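# Wind blue wire onto reel inside painted ring

## Task

Coil the blue wire around the reel, always turning the same way, until only a little of it remains off the reel in total. Wire only counts as wound if it sits between the two flanges; wire beyond the flange rims or inside the central hole does not count. At the end the reel must lie flat and entirely within the painted ring, and neither the reel nor the wire may touch any other object or anything fixed to the table, such as an arm base. Nothing may be kept in place only by the robot. Release everything, move the grippers away, and then end the scene yourself with finished_scene. Ending the scene any other way counts as failure.

## Robot and tools

Robot: two arms, left_arm and right_arm. Each has a parallel gripper whose fingers point along the gripper's own +z axis and close along its y axis. The reported hand position is the spot between the finger pads, about 1 cm short of the tips, and it can be off from the true position, more so at long reach. The arm bases, plus any mounting plates and the floor frame behind them, are fixed obstacles. Joint limits (rad): waist -2.880 to 2.880, shoulder 0.000 to 3.142, elbow 0.000 to 3.019, wrist pitch -1.693 to 1.571, wrist yaw -1.571 to 1.571, wrist roll -2.094 to 2.094.

Scene frame, used in results: origin on the table surface midway between the arms, +z up, +x out over the table, and left_arm on the +y side. The arm names do not refer to image sides. The state line prints each gripper's end_effector_position in metres and end_effector_quat_wxyz.

Command row: always 14 numbers, each in [-1, 1], even if only one arm should move. Order: dx, dy, dz, rx, ry, rz, opening for left_arm, then the same seven for right_arm. dx to rz are an offset, not a pose. They are expressed in that gripper's own axes and measured from its pose in the most recent result that showed it. Before any such result exists, and for the second or later call within one reply, they are measured from where the gripper is when the action begins. A value of 1.0 equals 0.6 m for translation or 180 degrees for rotation, and rx, ry, rz together form one rotation vector. Opening is absolute, not an offset: +1 is fully open (0.094 m) and -1 is closed.

execute_actions takes "actions", a list holding at most one item, plus optional "pictures" (boolean). An empty list sends nothing and returns the current state with pictures. An item with "rows" (1 to 15 rows) and "steps" (up to 15, default 15; at least 6) runs one action. Each step lasts 1/30 s and uses one row, and the last row repeats if rows run out. Every row is an offset from the same starting pose, not from the row before it. An item with only "steps" (up to 300) is a wait counted from the previous result. A refused call moves nothing. The result is taken 6 steps before an action ends; those final steps run afterwards. Per step, the commanded pose is clipped to within 70 mm and 16 degrees of the measured pose, so a distant target may need several actions. Check the result's pose and command the remainder. A "Hand target" line shows where the controller is now steering each gripper.

move takes "target" (one 14-number row, same layout and same offset reference as above) and optional "speed" in m/s, from 0.002 to 0.5, default 0.25; rotation is limited to twice that value in rad/s. Both grippers travel straight toward their targets and arrive together, over 0.5 to 10 s. A path longer than that is cut off at 10 s. The opening is sent when the move starts. Paths do not avoid obstacles or the other arm, and a gripper may lag, drift or overshoot the speed near full reach. Its result adds a "move:" line giving the outcome (done, off_target, moving, held, fault), any limits that acted (paced means the target was clipped; held means steps were blocked for a while, after which the arm may jump fast), and each gripper's distance from its target.

wait takes "seconds" (0 to 10) and sends nothing new.

zoom_image takes "camera" (cam_high, cam_low, cam_left_wrist or cam_right_wrist) and "region" [x0, y0, x1, y1] in pixels of that camera's 504x504 image, origin top-left, no larger than 504 by 504.

finished_scene takes "scene", the number of the current scene. It ends that scene for good and reports whether the goal was met.

Result lines: grip_measured shows finger opening on the command scale; the last joint value gives it in metres. Readings may be off by about 1 mm. To hold something, command roughly 0.03 below grip_measured; less than that gives a lighter grip. HELD marks steps where your row was partly or wholly not sent. "pose unreachable" means a clearance check altered or blocked that arm's command. FAULT lines report an arm stop. MOTOR HOT appears from 85 °C; at 100 °C that arm goes limp and falls until it cools.

Arms tend to finish a centimetre or more low, and sending zero offsets repeatedly lets them sag. To keep an arm in place, send the correction back to its desired pose in the first call of a reply, zeros in later calls, and aim a bit higher if it still droops.

Avoid: collisions or hard pressing between the two arms, knocking anything off the table, dropping or slamming objects, fast impacts, and pushing targets far beyond a contact, which presses harder. Loose objects may occasionally get small external nudges. Before finishing, open the grippers and lift away so neither reel nor wire depends on the robot.

Each tool is called after "Emit:" as name(argument=value, ...), one argument or row to a line, values as JSON.

## Session

I'll start by looking at the current state of the scene.

Emit:
execute_actions(
  actions=[],
)

Scene clock: 0.00 s of 4800.00 s.
left_arm: end_effector_position=(+0.5084, -0.2715, +0.3469) grip_measured=+1.000 end_effector_quat_wxyz=(+0.165, +0.938, +0.284, +0.106) | right_arm: end_effector_position=(+0.6492, -0.7548, +0.3270) grip_measured=+1.000 end_effector_quat_wxyz=(+0.450, +0.817, +0.345, +0.104)
Joint positions: left_arm=[-0.855  1.986  2.056 -1.262 -0.09   1.731  0.094] | right_arm=[-0.44   1.948  1.797 -0.444  0.26   1.557  0.094]
Joint velocities: left_arm=[-0.005 -0.005 -0.012 -0.002 -0.007  0.051  0.   ] | right_arm=[ 0.015 -0.005 -0.012  0.002 -0.022 -0.022  0.   ]
Hand target (left_arm): +0.512, -0.275, +0.362; +0.180, +0.935, +0.284, +0.113
Hand target (right_arm): +0.654, -0.759, +0.335; +0.457, +0.814, +0.341, +0.108

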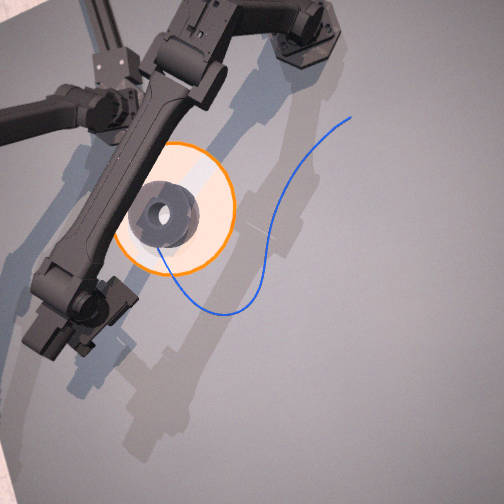

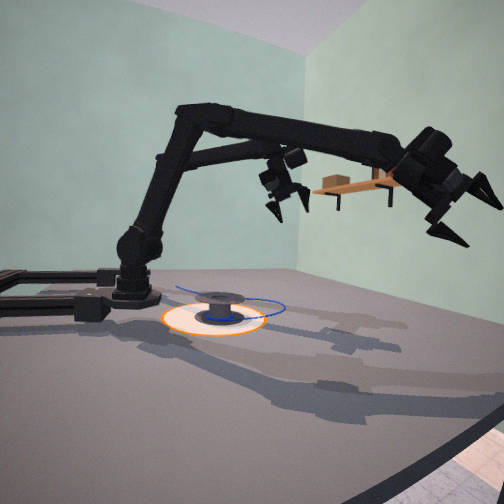

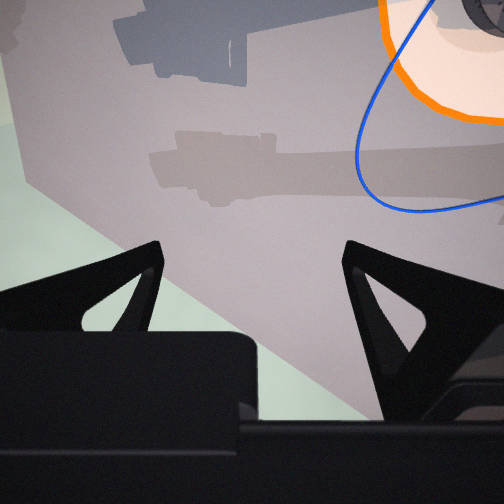

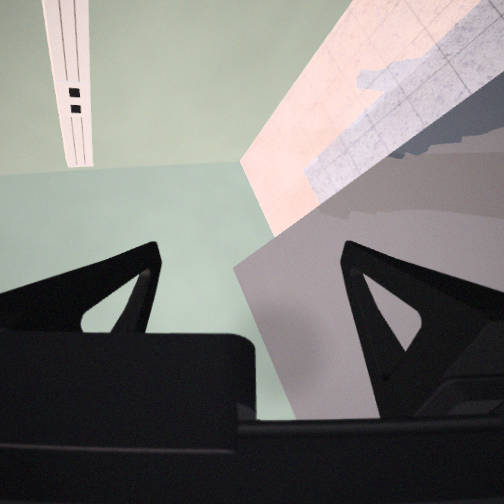

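Emit:
zoom_image(
  camera="cam_high",
  region=[90, 120, 290, 320],
)

Emit:
zoom_image(
  camera="cam_low",
  region=[150, 260, 300, 350],
)

Region (90, 120, 290, 320) of cam_high's 504x504 image, scaled by 2.520, with more detail than that image has.

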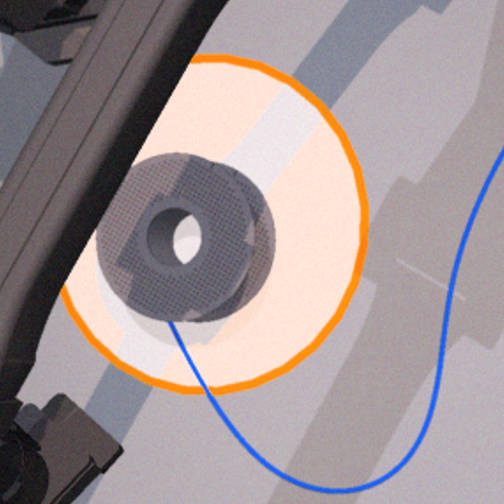

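Region (150, 260, 300, 350) of cam_low's 504x504 image, scaled by 3.360, with more detail than that image has; it fills the top 302 rows of this view, and the rest is white.

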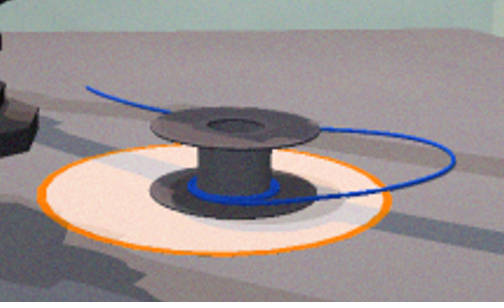

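Emit:
move(
  target=[0.2343, -0.6992, -0.0793, 0.1279, 0.0278, -0.3087, 1, 0.1553, -0.6420, -0.7180, 0.0860, 0.3719, -0.6753, 1],
  speed=0.4,
)

Scene clock: 9.03 s of 4800.00 s.
left_arm: end_effector_position=(+0.4075, +0.1470, +0.2474) grip_measured=+1.000 end_effector_quat_wxyz=(-0.001, +0.711, +0.703, +0.003) | right_arm: end_effector_position=(+0.3457, -0.2600, +0.2579) grip_measured=+1.000 end_effector_quat_wxyz=(+0.009, +0.005, +1.000, +0.013)
Joint positions: left_arm=[-0.282  1.402  1.116 -1.275 -0.047  1.309  0.094] | right_arm=[ 0.134  1.162  0.935 -1.313  0.012 -0.057  0.094]
Joint velocities: left_arm=[-0.005 -0.015 -0.007  0.007  0.007  0.007  0.   ] | right_arm=[-0.015  0.005 -0.002 -0.007  0.066 -0.037  0.   ]
Hand target (left_arm): +0.403, +0.150, +0.252; +0.000, +0.706, +0.708, +0.002
Hand target (right_arm): +0.340, -0.260, +0.258; +0.005, +0.002, +1.000, +0.011
Off the commanded pose (left_arm): 0.008 m, 1 deg.
Off the commanded pose (right_arm): 0.020 m, 2 deg.
Kept back: nothing.
After step 90, 2.53 s passed at rest.
move: off_target (right_arm)

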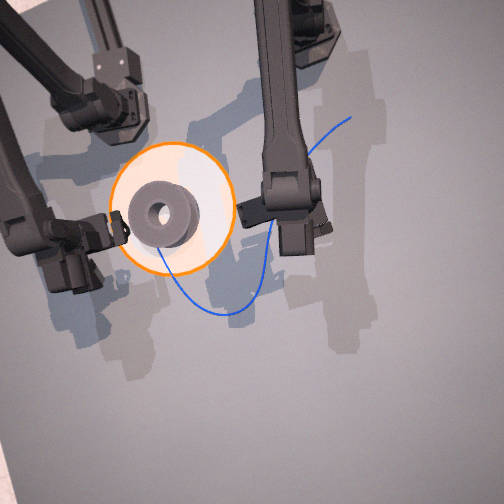

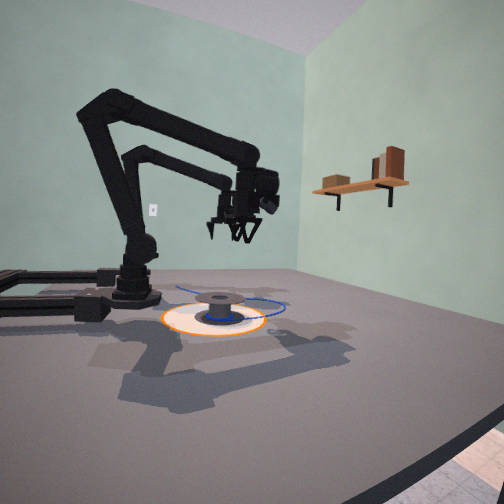

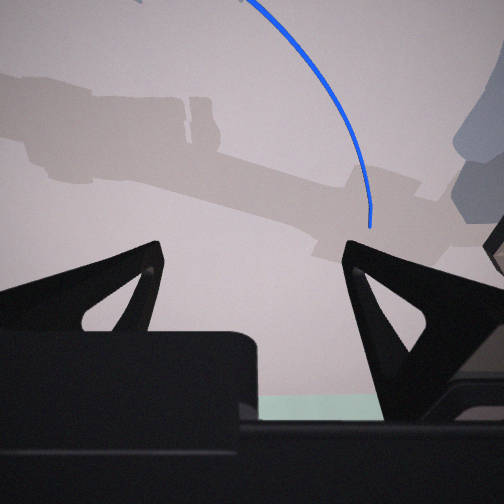

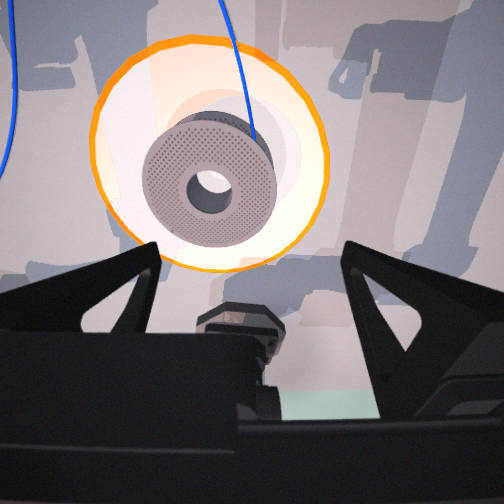

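Emit:
zoom_image(
  camera="cam_right_wrist",
  region=[80, 20, 340, 280],
)

Region (80, 20, 340, 280) of cam_right_wrist's 504x504 image, scaled by 1.938, with more detail than that image has.

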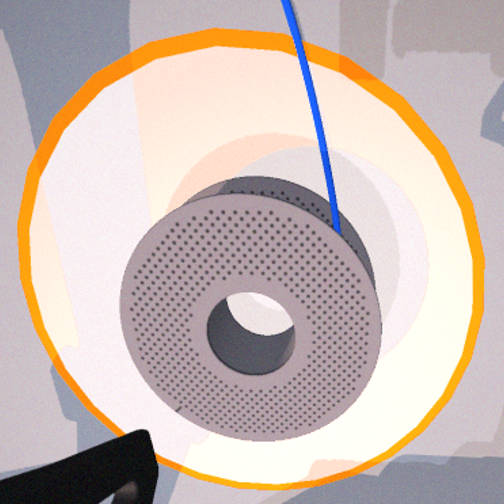

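Emit:
zoom_image(
  camera="cam_low",
  region=[180, 140, 300, 260],
)

Region (180, 140, 300, 260) of cam_low's 504x504 image, scaled by 4.200, with more detail than that image has.

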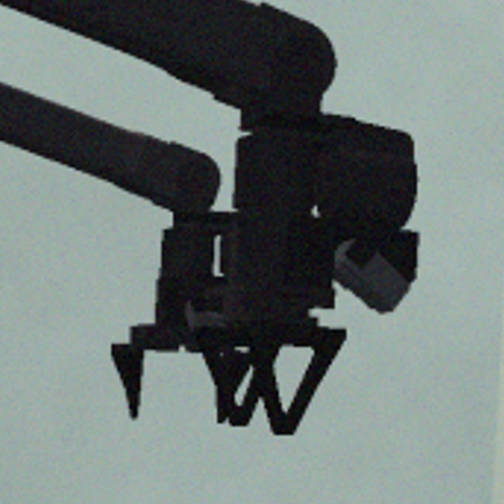

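Emit:
move(
  target=[0, 0, -0.005, 0, 0, 0, 1, 0.0843, 0.0887, 0.2140, 0.0083, 0.0057, -0.0032, 1],
  speed=0.25,
)

Scene clock: 20.13 s of 4800.00 s.
left_arm: end_effector_position=(+0.4075, +0.1470, +0.2474) grip_measured=+1.000 end_effector_quat_wxyz=(-0.001, +0.711, +0.703, +0.003) | right_arm: end_effector_position=(+0.2958, -0.2023, +0.1313) grip_measured=+1.000 end_effector_quat_wxyz=(-0.003, -0.003, +1.000, +0.003)
Joint positions: left_arm=[-0.282  1.402  1.116 -1.275 -0.047  1.309  0.094] | right_arm=[ 0.336  1.212  0.601 -0.958  0.034  0.128  0.094]
Joint velocities: left_arm=[ 0.015 -0.024 -0.007 -0.027  0.037 -0.022  0.   ] | right_arm=[-0.005  0.005 -0.022 -0.012  0.037 -0.037  0.   ]
Hand target (left_arm): +0.407, +0.147, +0.250; -0.001, +0.711, +0.703, +0.003
Hand target (right_arm): +0.297, -0.202, +0.130; -0.001, +0.000, +1.000, +0.001
Off the commanded pose (left_arm): 0.003 m, 0 deg.
Off the commanded pose (right_arm): 0.003 m, 1 deg.
Kept back: nothing.
After step 90, 6.97 s passed at rest.
move: done

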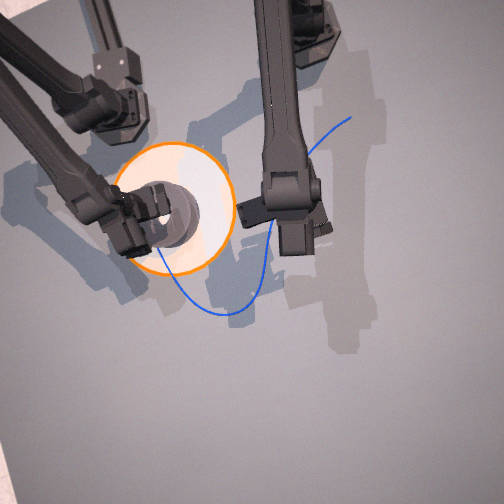

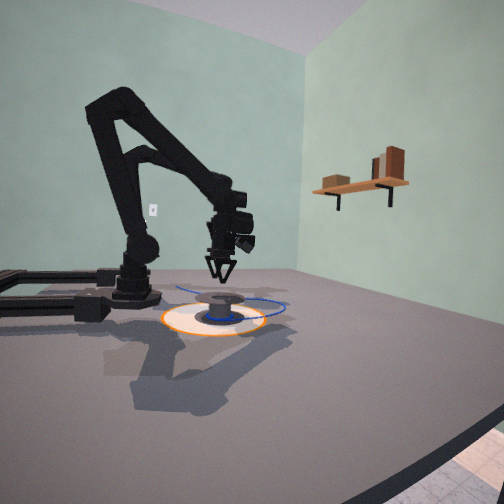

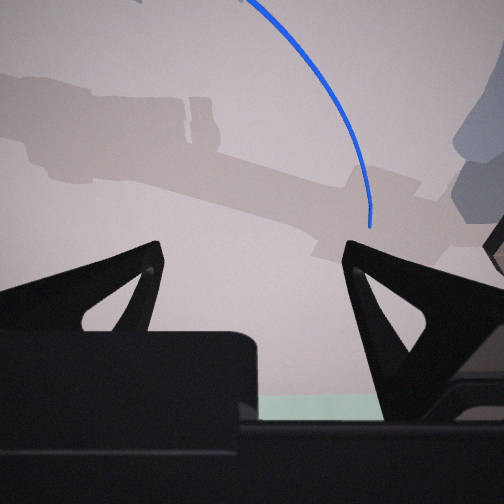

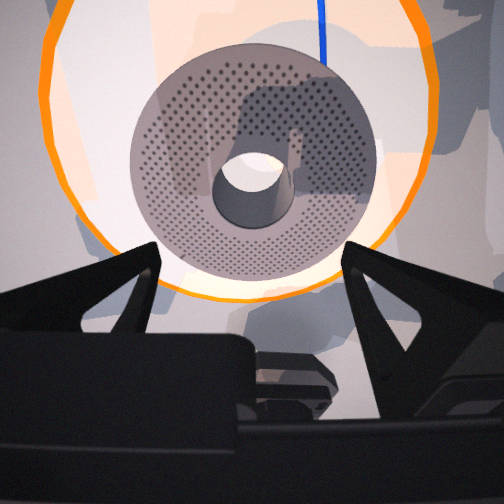

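Emit:
move(
  target=[0, 0, -0.005, 0, 0, 0, 1, -0.0083, 0, 0.0667, 0.002, -0.002, -0.677, -0.9],
  speed=0.5,
)

Scene clock: 24.90 s of 4800.00 s.
left_arm: end_effector_position=(+0.4075, +0.1470, +0.2474) grip_measured=+1.000 end_effector_quat_wxyz=(-0.001, +0.711, +0.703, +0.003) | right_arm: end_effector_position=(+0.3042, -0.2005, +0.0971) grip_measured=-0.898 end_effector_quat_wxyz=(-0.007, +0.875, -0.484, +0.005)
Joint positions: left_arm=[-0.282  1.402  1.116 -1.275 -0.047  1.309  0.094] | right_arm=[ 0.334  1.303  0.561 -0.805  0.036 -1.999  0.005]
Joint velocities: left_arm=[-0.005 -0.005  0.007 -0.002 -0.037  0.007  0.   ] | right_arm=[-0.005  0.005 -0.017 -0.012 -0.066 -0.066  0.001]
Hand target (left_arm): +0.407, +0.147, +0.250; -0.001, +0.711, +0.703, +0.003
Hand target (right_arm): +0.300, -0.203, +0.091; -0.004, +0.875, -0.483, -0.001
Off the commanded pose (left_arm): 0.003 m, 0 deg.
Off the commanded pose (right_arm): 0.007 m, 1 deg.
Kept back: nothing.
move: done

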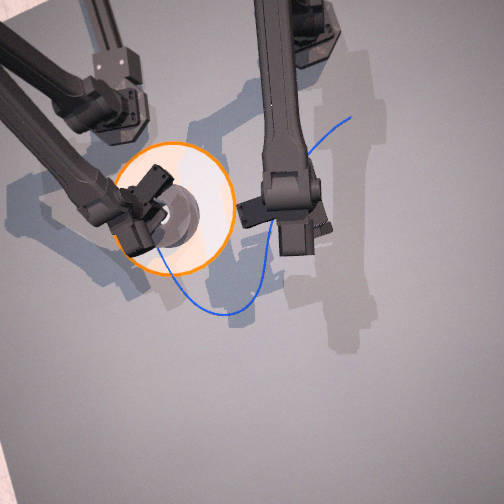

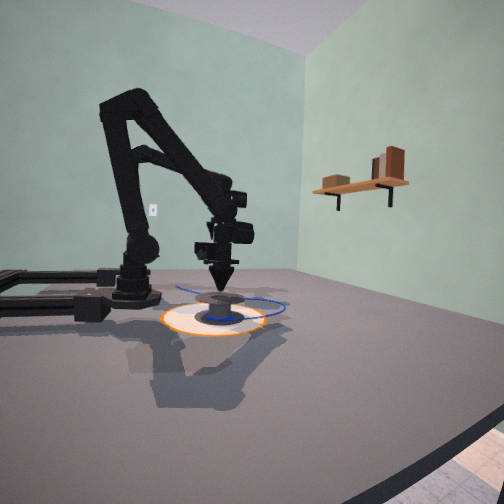

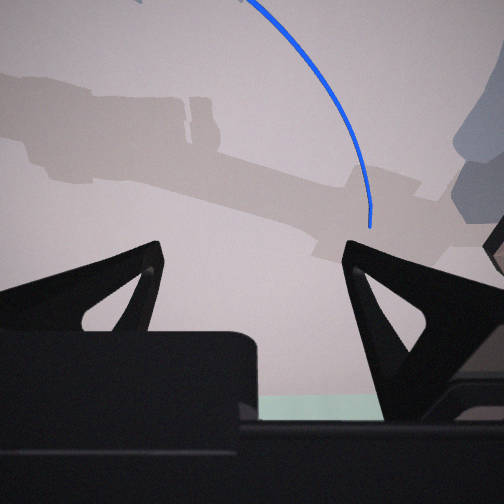

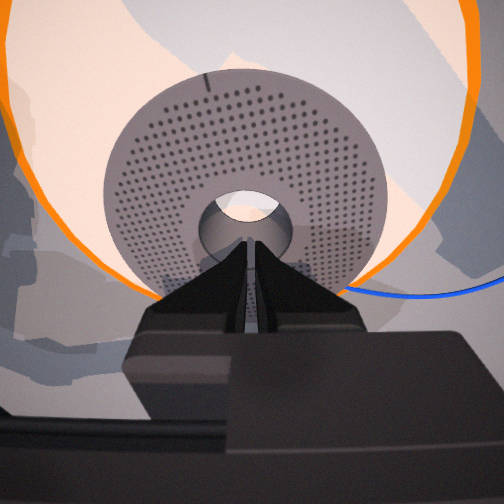

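Emit:
move(
  target=[0, 0, -0.005, 0, 0, 0, 1, 0.005, 0.007, 0.077, -0.005, 0, 0, -0.9],
  speed=0.1,
)

Scene clock: 26.67 s of 4800.00 s.
left_arm: end_effector_position=(+0.4075, +0.1470, +0.2474) grip_measured=+1.000 end_effector_quat_wxyz=(-0.001, +0.711, +0.703, +0.003) | right_arm: end_effector_position=(+0.3046, -0.2028, +0.0537) grip_measured=-0.898 end_effector_quat_wxyz=(-0.003, +0.875, -0.485, +0.003)
Joint positions: left_arm=[-0.282  1.402  1.116 -1.275 -0.047  1.309  0.094] | right_arm=[ 0.321  1.436  0.522 -0.641  0.04  -2.011  0.005]
Joint velocities: left_arm=[ 0.005 -0.005  0.002 -0.002 -0.007 -0.022  0.   ] | right_arm=[-0.015 -0.005  0.007  0.002  0.007 -0.037 -0.   ]
Hand target (left_arm): +0.407, +0.147, +0.250; -0.001, +0.711, +0.703, +0.003
Hand target (right_arm): +0.303, -0.206, +0.050; +0.000, +0.875, -0.484, +0.002
Off the commanded pose (left_arm): 0.003 m, 0 deg.
Off the commanded pose (right_arm): 0.004 m, 0 deg.
Kept back: nothing.
move: done

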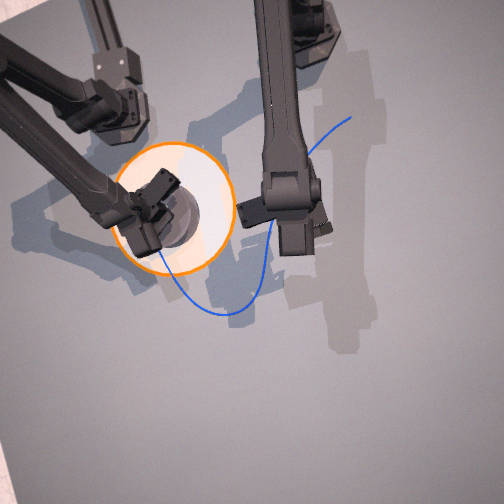

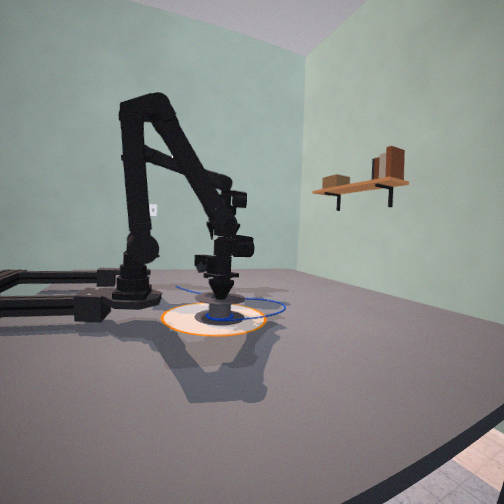

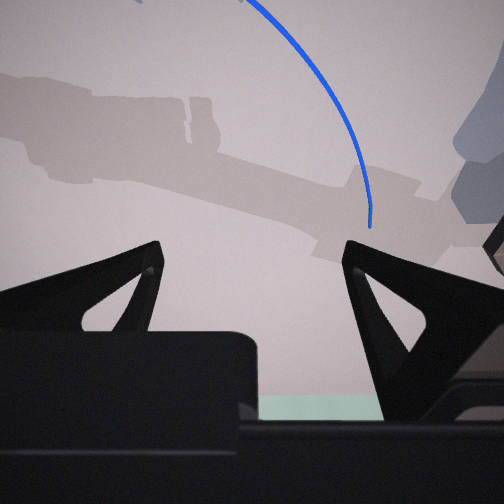

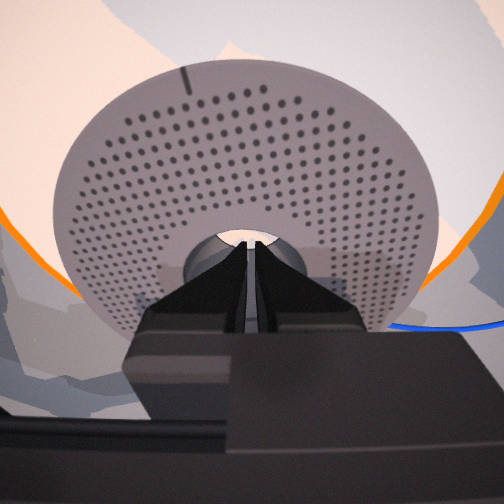

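Emit:
execute_actions(
  actions=[
    {"rows": [[0,0,-0.005,0,0,0,1, 0,0.004,0,0,0,0,-0.85],[0,0,-0.005,0,0,0,1, 0,0.004,0,0,0,0,-0.8],[0,0,-0.005,0,0,0,1, 0,0.004,0,0,0,0,-0.75],[0,0,-0.005,0,0,0,1, 0,0.004,0,0,0,0,-0.7],[0,0,-0.005,0,0,0,1, 0,0.004,0,0,0,0,-0.65],[0,0,-0.005,0,0,0,1, 0,0.004,0,0,0,0,-0.6],[0,0,-0.005,0,0,0,1, 0,0.004,0,0,0,0,-0.55]], "steps": 15},
  ],
)

Emit:
execute_actions(
  actions=[
    {"steps": 12},
  ],
  pictures=true,
)

Scene clock: 27.27 s of 4800.00 s.
left_arm: end_effector_position=(+0.4075, +0.1470, +0.2474) grip_measured=+1.000 end_effector_quat_wxyz=(-0.001, +0.711, +0.703, +0.003) | right_arm: end_effector_position=(+0.3046, -0.2028, +0.0537) grip_measured=-0.553 end_effector_quat_wxyz=(-0.003, +0.875, -0.484, +0.003)
Joint positions: left_arm=[-0.282  1.402  1.116 -1.275 -0.047  1.309  0.094] | right_arm=[ 0.321  1.436  0.522 -0.641  0.04  -2.011  0.021]
Joint velocities: left_arm=[-0.005  0.005 -0.002  0.002  0.037  0.051  0.   ] | right_arm=[ 0.005  0.015 -0.007 -0.002 -0.007 -0.022  0.003]
Steps of this call (steps 1 to 9: nothing new was sent; steps 10 to 18: the first 9 steps of this action). Readings (end_effector_position):
10: left_arm (+0.4075, +0.1470, +0.2474) | right_arm (+0.3046, -0.2028, +0.0537)
11: left_arm (+0.4075, +0.1470, +0.2474) | right_arm (+0.3046, -0.2028, +0.0537)
13: left_arm (+0.4075, +0.1470, +0.2474) | right_arm (+0.3046, -0.2028, +0.0537)
17: left_arm (+0.4075, +0.1470, +0.2474) | right_arm (+0.3046, -0.2028, +0.0537)
18: the state above

Scene clock: 27.67 s of 4800.00 s.
left_arm: end_effector_position=(+0.4075, +0.1470, +0.2474) grip_measured=+1.000 end_effector_quat_wxyz=(-0.001, +0.711, +0.703, +0.003) | right_arm: end_effector_position=(+0.3046, -0.2028, +0.0537) grip_measured=-0.552 end_effector_quat_wxyz=(-0.003, +0.875, -0.484, +0.003)
Joint positions: left_arm=[-0.282  1.402  1.116 -1.275 -0.047  1.309  0.094] | right_arm=[ 0.321  1.436  0.522 -0.641  0.04  -2.011  0.021]
Joint velocities: left_arm=[ 0.005  0.005  0.007 -0.007 -0.022  0.022  0.   ] | right_arm=[-0.005 -0.005  0.002 -0.022 -0.007 -0.081 -0.   ]
Hand target (left_arm): +0.407, +0.147, +0.250; -0.001, +0.711, +0.703, +0.003
Hand target (right_arm): +0.303, -0.204, +0.054; -0.002, +0.875, -0.485, +0.003
Off the commanded pose (left_arm): 0.003 m, 0 deg.
Off the commanded pose (right_arm): 0.002 m, 0 deg.
Kept back: nothing.
Steps of this call (steps 1 to 6: the last 6 steps of your previous action; steps 7 to 12: nothing new was sent). Readings (end_effector_position):
1: left_arm (+0.4075, +0.1470, +0.2474) | right_arm (+0.3046, -0.2028, +0.0537)
2: left_arm (+0.4075, +0.1470, +0.2474) | right_arm (+0.3046, -0.2028, +0.0537)
4: left_arm (+0.4075, +0.1470, +0.2474) | right_arm (+0.3046, -0.2028, +0.0537)
8: left_arm (+0.4075, +0.1470, +0.2474) | right_arm (+0.3046, -0.2028, +0.0537)
12: the state above

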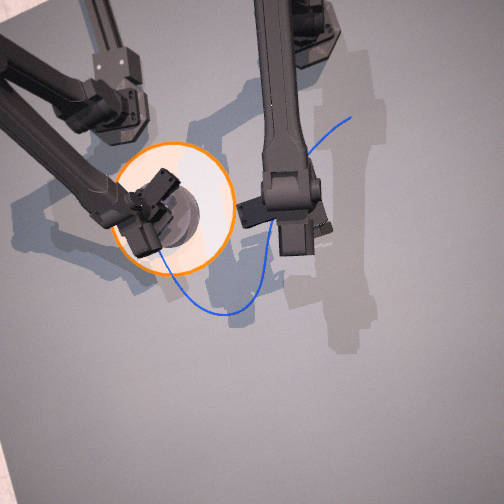

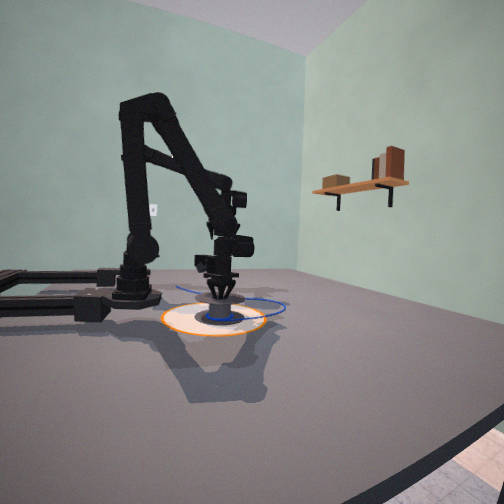

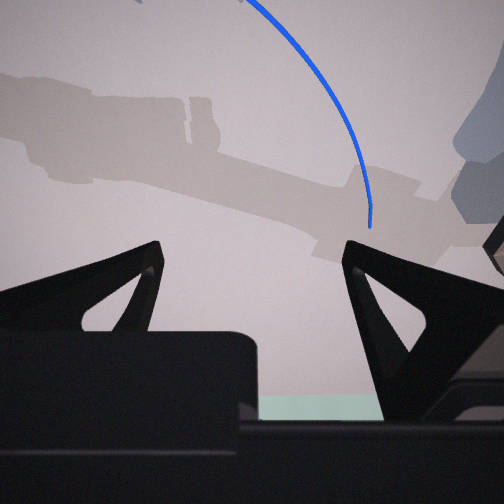

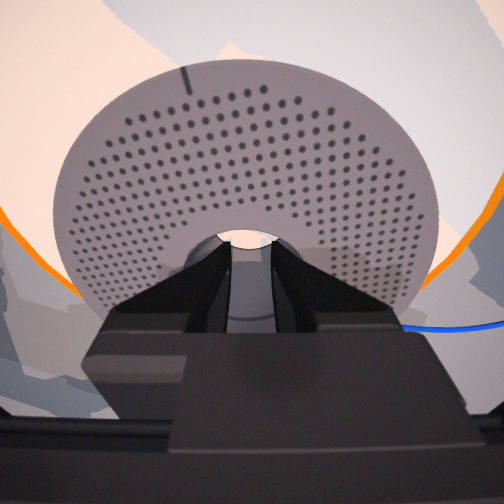

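Emit:
execute_actions(
  actions=[
    {"rows": [[0,0,-0.005,0,0,0,1, 0,0.004,0,0,0,0,-0.53],[0,0,-0.005,0,0,0,1, 0,0.004,0,0,0,0,-0.51],[0,0,-0.005,0,0,0,1, 0,0.004,0,0,0,0,-0.49],[0,0,-0.005,0,0,0,1, 0,0.004,0,0,0,0,-0.47],[0,0,-0.005,0,0,0,1, 0,0.004,0,0,0,0,-0.45],[0,0,-0.005,0,0,0,1, 0,0.004,0,0,0,0,-0.43],[0,0,-0.005,0,0,0,1, 0,0.004,0,0,0,0,-0.41]], "steps": 15},
  ],
  pictures=true,
)

Scene clock: 28.20 s of 4800.00 s.
left_arm: end_effector_position=(+0.4075, +0.1470, +0.2474) grip_measured=+1.000 end_effector_quat_wxyz=(-0.001, +0.711, +0.703, +0.003) | right_arm: end_effector_position=(+0.3046, -0.2029, +0.0537) grip_measured=-0.412 end_effector_quat_wxyz=(-0.002, +0.875, -0.484, +0.003)
Joint positions: left_arm=[-0.282  1.402  1.116 -1.275 -0.047  1.309  0.094] | right_arm=[ 0.321  1.436  0.522 -0.641  0.04  -2.011  0.028]
Joint velocities: left_arm=[-0.005  0.005 -0.002  0.002  0.037 -0.007  0.   ] | right_arm=[-0.015 -0.005  0.012  0.017 -0.081 -0.022  0.   ]
Steps of this call (steps 1 to 7: nothing new was sent; steps 8 to 16: the first 9 steps of this action). Readings (end_effector_position):
8: left_arm (+0.4075, +0.1470, +0.2474) | right_arm (+0.3046, -0.2028, +0.0537)
9: left_arm (+0.4075, +0.1470, +0.2474) | right_arm (+0.3046, -0.2028, +0.0537)
11: left_arm (+0.4075, +0.1470, +0.2474) | right_arm (+0.3046, -0.2028, +0.0537)
15: left_arm (+0.4075, +0.1470, +0.2474) | right_arm (+0.3046, -0.2029, +0.0537)
16: the state above

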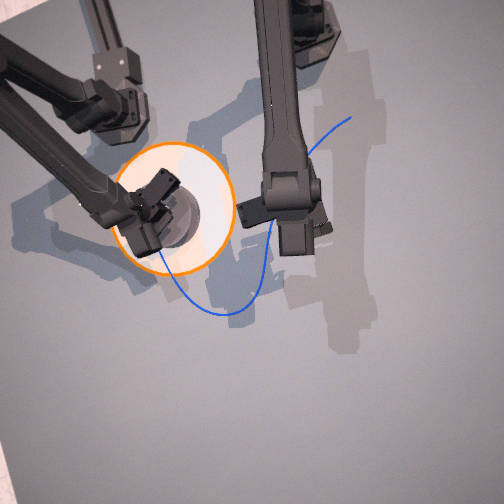

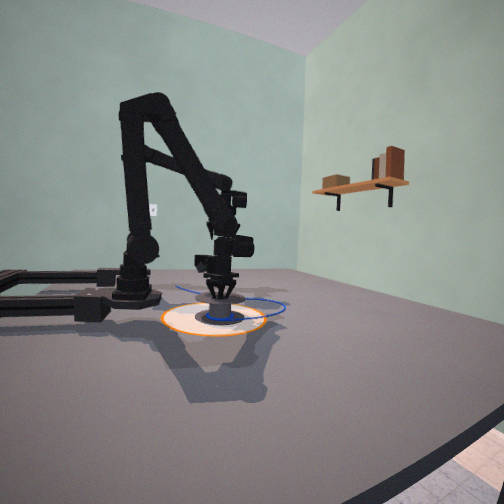

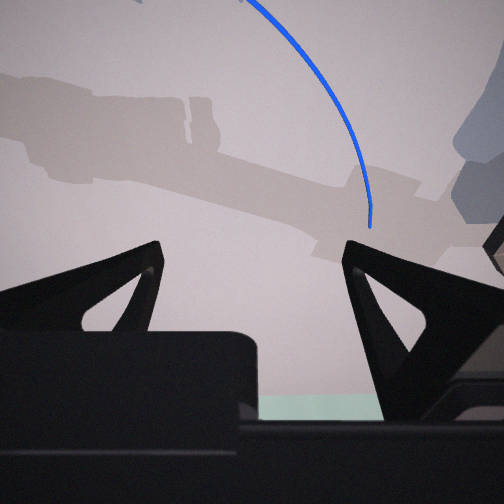

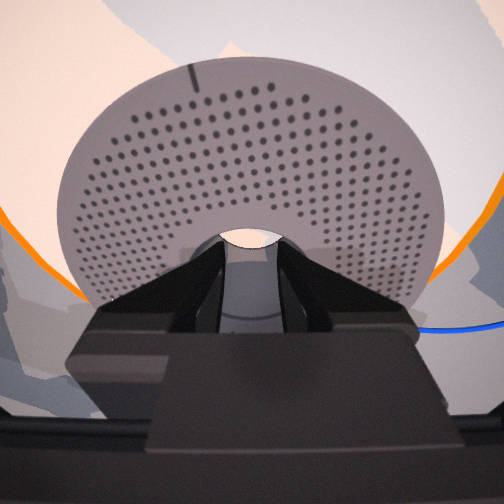

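Emit:
execute_actions(
  actions=[
    {"rows": [[0,0,-0.005,0,0,0,1, 0,0,0,0,0,0,-0.40],[0,0,-0.005,0,0,0,1, 0,0,0,0,0,0,-0.39],[0,0,-0.005,0,0,0,1, 0,0,0,0,0,0,-0.38],[0,0,-0.005,0,0,0,1, 0,0,0,0,0,0,-0.37],[0,0,-0.005,0,0,0,1, 0,0,0,0,0,0,-0.36],[0,0,-0.005,0,0,0,1, 0,0,0,0,0,0,-0.35]], "steps": 15},
  ],
)

Scene clock: 28.70 s of 4800.00 s.
left_arm: end_effector_position=(+0.4075, +0.1470, +0.2474) grip_measured=+1.000 end_effector_quat_wxyz=(-0.001, +0.711, +0.703, +0.003) | right_arm: end_effector_position=(+0.3046, -0.2029, +0.0537) grip_measured=-0.354 end_effector_quat_wxyz=(-0.002, +0.875, -0.484, +0.003)
Joint positions: left_arm=[-0.282  1.402  1.116 -1.275 -0.047  1.309  0.094] | right_arm=[ 0.321  1.436  0.522 -0.641  0.04  -2.011  0.03 ]
Joint velocities: left_arm=[-0.005 -0.034 -0.012 -0.002 -0.066  0.022  0.   ] | right_arm=[ 0.005 -0.005 -0.012 -0.002 -0.037 -0.007 -0.001]
Off your previous action's commanded pose (left_arm): 0.003 m, 0 deg at its last step (step 6 of this call).
Off your previous action's commanded pose (right_arm): 0.002 m, 0 deg at its last step (step 6 of this call).
Steps of this call (steps 1 to 6: the last 6 steps of your previous action; steps 7 to 15: the first 9 steps of this action). Readings (end_effector_position):
7: left_arm (+0.4075, +0.1470, +0.2474) | right_arm (+0.3046, -0.2029, +0.0537)
8: left_arm (+0.4075, +0.1470, +0.2474) | right_arm (+0.3046, -0.2029, +0.0537)
10: left_arm (+0.4075, +0.1470, +0.2474) | right_arm (+0.3046, -0.2029, +0.0537)
14: left_arm (+0.4075, +0.1470, +0.2474) | right_arm (+0.3046, -0.2029, +0.0537)
15: the state above

Emit:
execute_actions(
  actions=[
    {"rows": [[0,0,-0.005,0,0,0,1, 0,0,0,0,0,0,-0.34],[0,0,-0.005,0,0,0,1, 0,0,0,0,0,0,-0.33],[0,0,-0.005,0,0,0,1, 0,0,0,0,0,0,-0.32]], "steps": 12},
  ],
)

Scene clock: 29.10 s of 4800.00 s.
left_arm: end_effector_position=(+0.4075, +0.1470, +0.2474) grip_measured=+1.000 end_effector_quat_wxyz=(-0.001, +0.711, +0.703, +0.003) | right_arm: end_effector_position=(+0.3047, -0.2029, +0.0547) grip_measured=-0.325 end_effector_quat_wxyz=(-0.003, +0.875, -0.484, +0.003)
Joint positions: left_arm=[-0.282  1.402  1.116 -1.275 -0.047  1.309  0.094] | right_arm=[ 0.321  1.432  0.522 -0.644  0.04  -2.011  0.032]
Joint velocities: left_arm=[-0.015 -0.015 -0.007 -0.027  0.007 -0.051  0.   ] | right_arm=[-0.015  0.005 -0.012 -0.027 -0.037 -0.051  0.   ]
Off your previous action's commanded pose (left_arm): 0.003 m, 0 deg at its last step (step 6 of this call).
Off your previous action's commanded pose (right_arm): 0.000 m, 0 deg at its last step (step 6 of this call).
Steps of this call (steps 1 to 6: the last 6 steps of your previous action; steps 7 to 12: the first 6 steps of this action). Readings (end_effector_position):
7: left_arm (+0.4075, +0.1470, +0.2474) | right_arm (+0.3046, -0.2029, +0.0537)
8: left_arm (+0.4075, +0.1470, +0.2474) | right_arm (+0.3045, -0.2029, +0.0538)
10: left_arm (+0.4075, +0.1470, +0.2474) | right_arm (+0.3046, -0.2029, +0.0545)
12: the state above

Emit:
move(
  target=[0, 0, -0.005, 0, 0, 0, 1, 0, 0, 0.004, 0, 0, 0.33, -0.32],
  speed=0.4,
)

Scene clock: 31.30 s of 4800.00 s.
left_arm: end_effector_position=(+0.4075, +0.1470, +0.2474) grip_measured=+1.000 end_effector_quat_wxyz=(-0.001, +0.711, +0.703, +0.003) | right_arm: end_effector_position=(+0.3047, -0.2027, +0.0550) grip_measured=-0.323 end_effector_quat_wxyz=(+0.005, -0.528, +0.850, -0.001)
Joint positions: left_arm=[-0.282  1.402  1.116 -1.275 -0.047  1.309  0.094] | right_arm=[ 0.321  1.431  0.522 -0.644  0.039 -0.992  0.032]
Joint velocities: left_arm=[-0.005 -0.015 -0.017 -0.012 -0.081 -0.007  0.   ] | right_arm=[-0.015 -0.005  0.002 -0.012  0.051 -0.037 -0.001]
Hand target (left_arm): +0.407, +0.147, +0.250; -0.001, +0.711, +0.703, +0.003
Hand target (right_arm): +0.305, -0.203, +0.052; +0.004, -0.520, +0.854, -0.001
Off your previous action's commanded pose (left_arm): 0.003 m, 0 deg at its last step (step 6 of this call).
Off your previous action's commanded pose (right_arm): 0.001 m, 0 deg at its last step (step 6 of this call).
Off the commanded pose (left_arm): 0.003 m, 0 deg.
Off the commanded pose (right_arm): 0.003 m, 1 deg.
Kept back: nothing.
move: done

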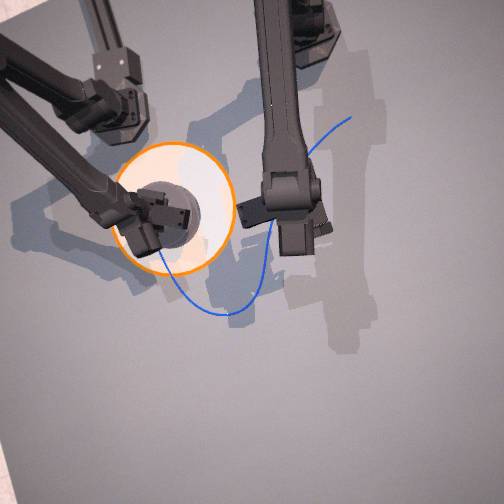

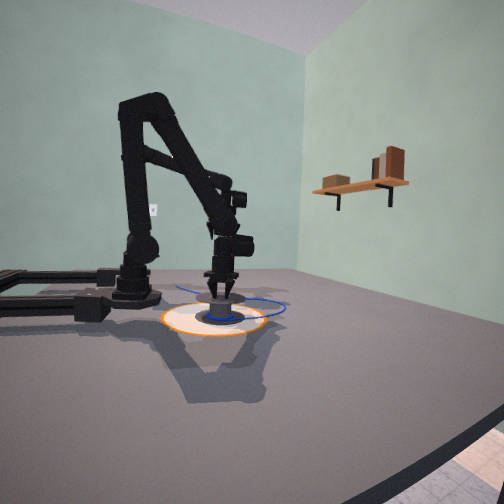

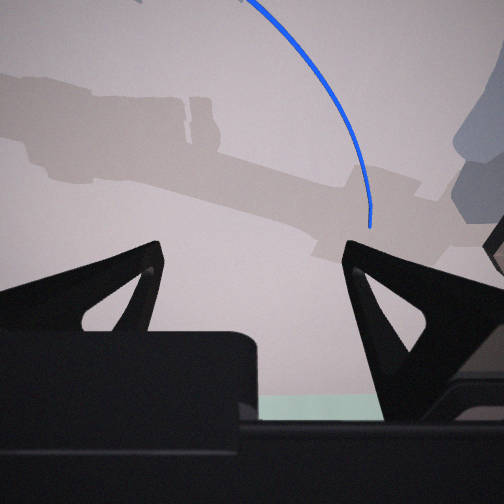

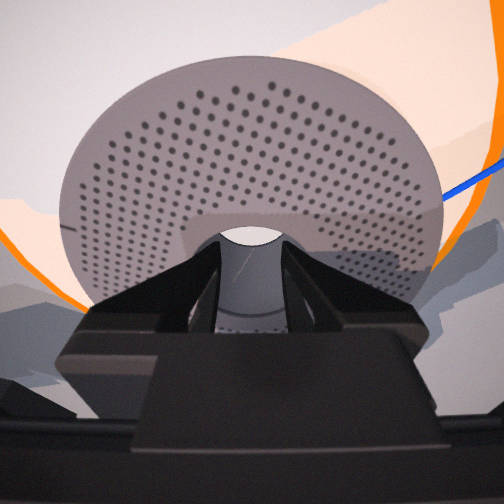

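Emit:
move(
  target=[0, 0, -0.005, 0, 0, 0, 1, 0, 0, -0.0617, 0, 0, -0.346, -0.6],
  speed=0.5,
)

Emit:
move(
  target=[0, 0, 0, 0, 0, 0, 1, 0, -0.0883, 0, 0, 0, 0, 0.7],
  speed=0.2,
)

Scene clock: 36.90 s of 4800.00 s.
left_arm: end_effector_position=(+0.4075, +0.1470, +0.2474) grip_measured=+1.000 end_effector_quat_wxyz=(-0.001, +0.711, +0.703, +0.003) | right_arm: end_effector_position=(+0.2860, -0.2054, +0.0807) grip_measured=-0.598 end_effector_quat_wxyz=(+0.009, +0.888, -0.459, -0.011)
Joint positions: left_arm=[-0.282  1.402  1.116 -1.275 -0.047  1.309  0.094] | right_arm=[ 0.326  1.327  0.522 -0.786  0.042 -2.062  0.019]
Joint velocities: left_arm=[-0.005 -0.005 -0.012 -0.027  0.051 -0.037  0.   ] | right_arm=[-0.015 -0.015 -0.002  0.002  0.022 -0.022  0.001]
Hand target (left_arm): +0.407, +0.147, +0.250; -0.001, +0.711, +0.703, +0.003
Hand target (right_arm): +0.304, -0.202, +0.093; -0.003, +0.891, -0.454, +0.004
Off the commanded pose (left_arm): 0.003 m, 0 deg.
Off the commanded pose (right_arm): 0.022 m, 2 deg.
Kept back: nothing.
After step 90, 0.77 s passed at rest.
move: off_target (right_arm)

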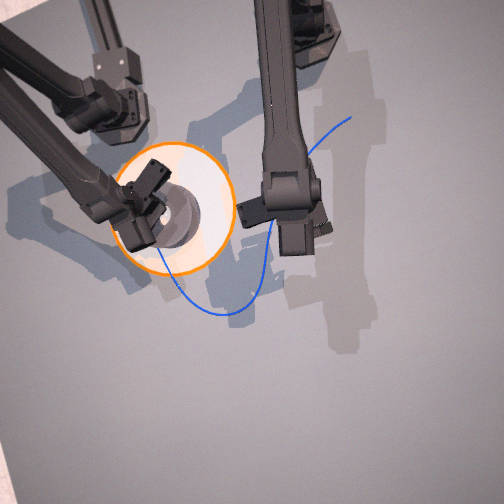

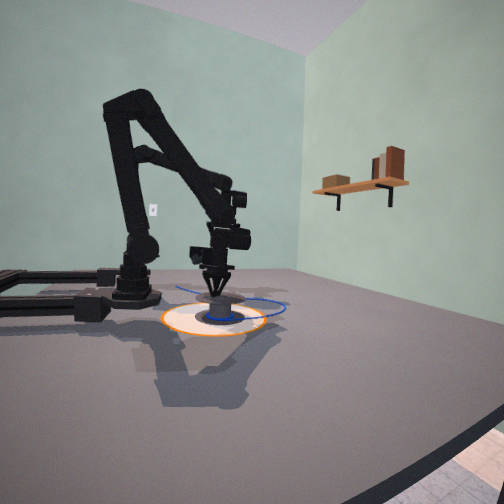

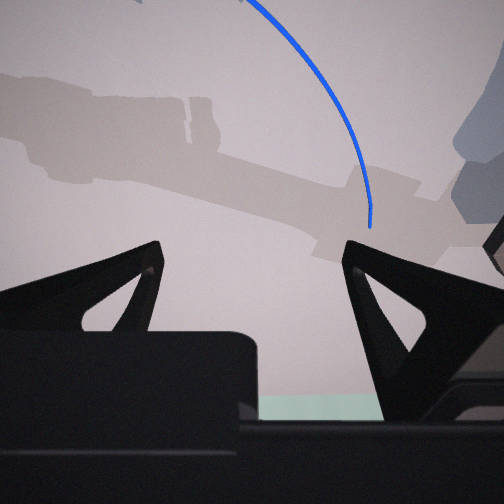

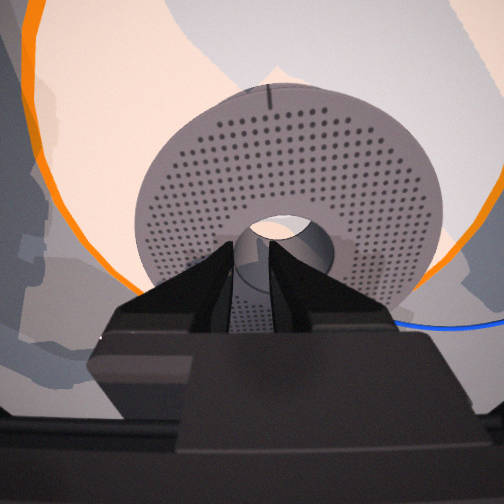

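Scene clock: 37.67 s of 4800.00 s.
left_arm: end_effector_position=(+0.4075, +0.1470, +0.2474) grip_measured=+1.000 end_effector_quat_wxyz=(-0.001, +0.711, +0.703, +0.003) | right_arm: end_effector_position=(+0.3199, -0.1784, +0.0791) grip_measured=+0.698 end_effector_quat_wxyz=(+0.010, +0.890, -0.456, -0.013)
Joint positions: left_arm=[-0.282  1.402  1.116 -1.275 -0.047  1.309  0.094] | right_arm=[ 0.402  1.437  0.622 -0.785  0.04  -1.993  0.08 ]
Joint velocities: left_arm=[-0.005 -0.005 -0.017  0.007  0.007 -0.051  0.   ] | right_arm=[-0.015  0.005  0.017 -0.007 -0.037  0.051  0.   ]
Hand target (left_arm): +0.408, +0.147, +0.247; -0.001, +0.711, +0.703, +0.003
Hand target (right_arm): +0.329, -0.175, +0.078; +0.008, +0.888, -0.459, -0.012
Off the commanded pose (left_arm): 0.000 m, 0 deg.
Off the commanded pose (right_arm): 0.010 m, 1 deg.
Kept back: nothing.
move: done

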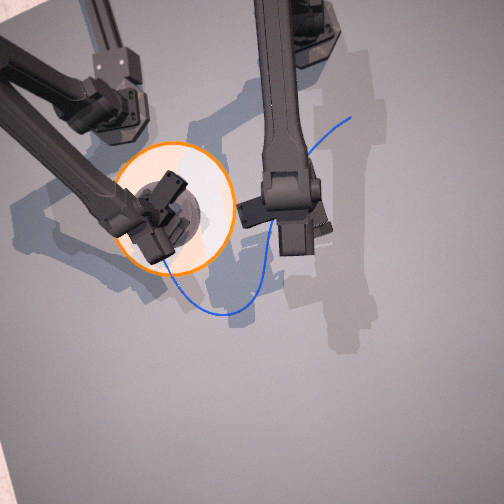

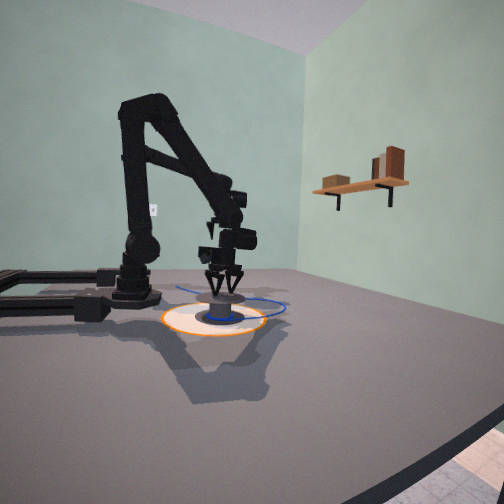

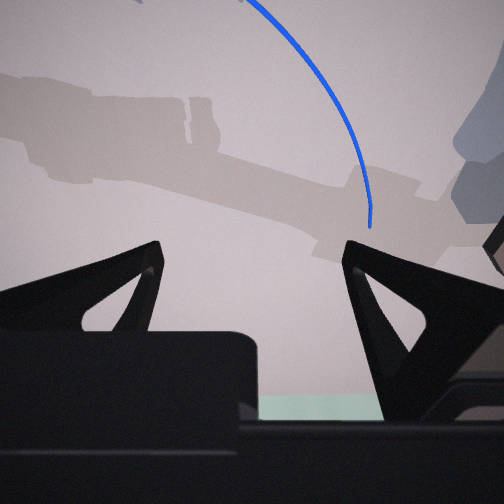

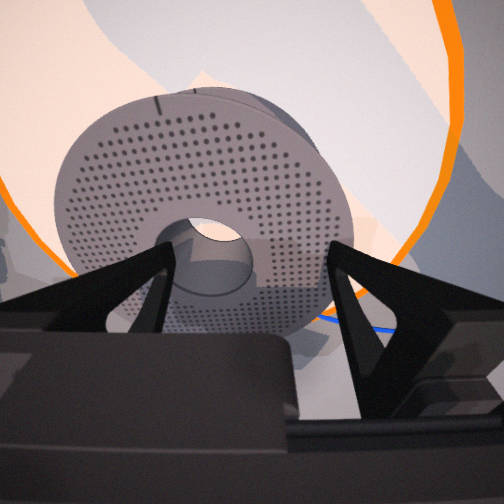

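Emit:
move(
  target=[0, 0, -0.005, 0, 0, 0, 1, 0.023, -0.0545, -0.013, 0.0094, 0.0045, 0, 0.7],
  speed=0.15,
)

Scene clock: 39.50 s of 4800.00 s.
left_arm: end_effector_position=(+0.4075, +0.1470, +0.2474) grip_measured=+1.000 end_effector_quat_wxyz=(-0.001, +0.711, +0.703, +0.003) | right_arm: end_effector_position=(+0.3380, -0.1747, +0.0809) grip_measured=+0.698 end_effector_quat_wxyz=(+0.007, +0.890, -0.457, -0.010)
Joint positions: left_arm=[-0.282  1.402  1.116 -1.275 -0.047  1.309  0.094] | right_arm=[ 0.402  1.471  0.666 -0.785  0.04  -1.992  0.08 ]
Joint velocities: left_arm=[ 0.015 -0.015 -0.007  0.002 -0.051  0.007  0.   ] | right_arm=[-0.005  0.005 -0.012  0.002 -0.066 -0.007  0.   ]
Hand target (left_arm): +0.407, +0.147, +0.250; -0.001, +0.711, +0.703, +0.003
Hand target (right_arm): +0.354, -0.171, +0.085; +0.001, +0.890, -0.456, -0.000
Off the commanded pose (left_arm): 0.003 m, 0 deg.
Off the commanded pose (right_arm): 0.018 m, 1 deg.
Kept back: nothing.
move: off_target (right_arm)

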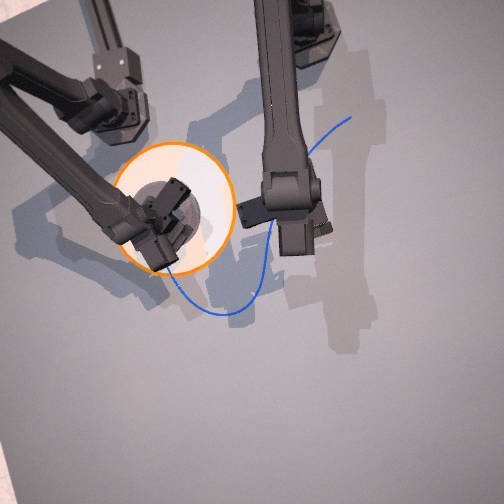

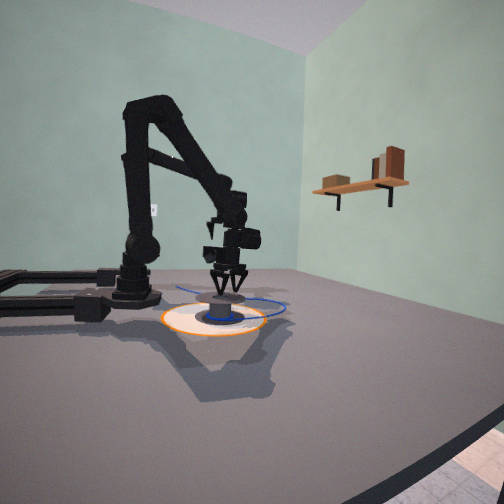

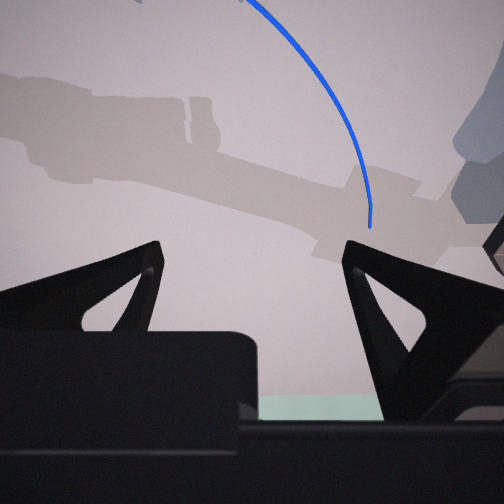

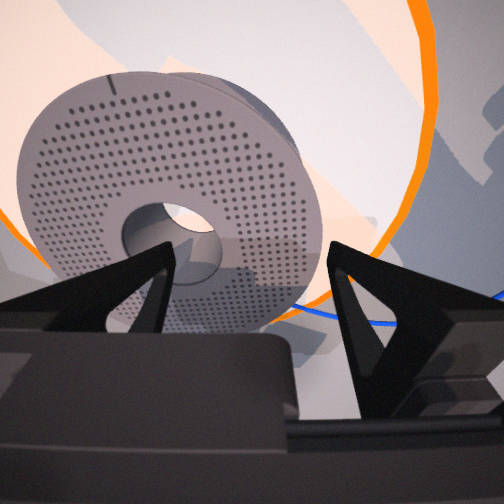

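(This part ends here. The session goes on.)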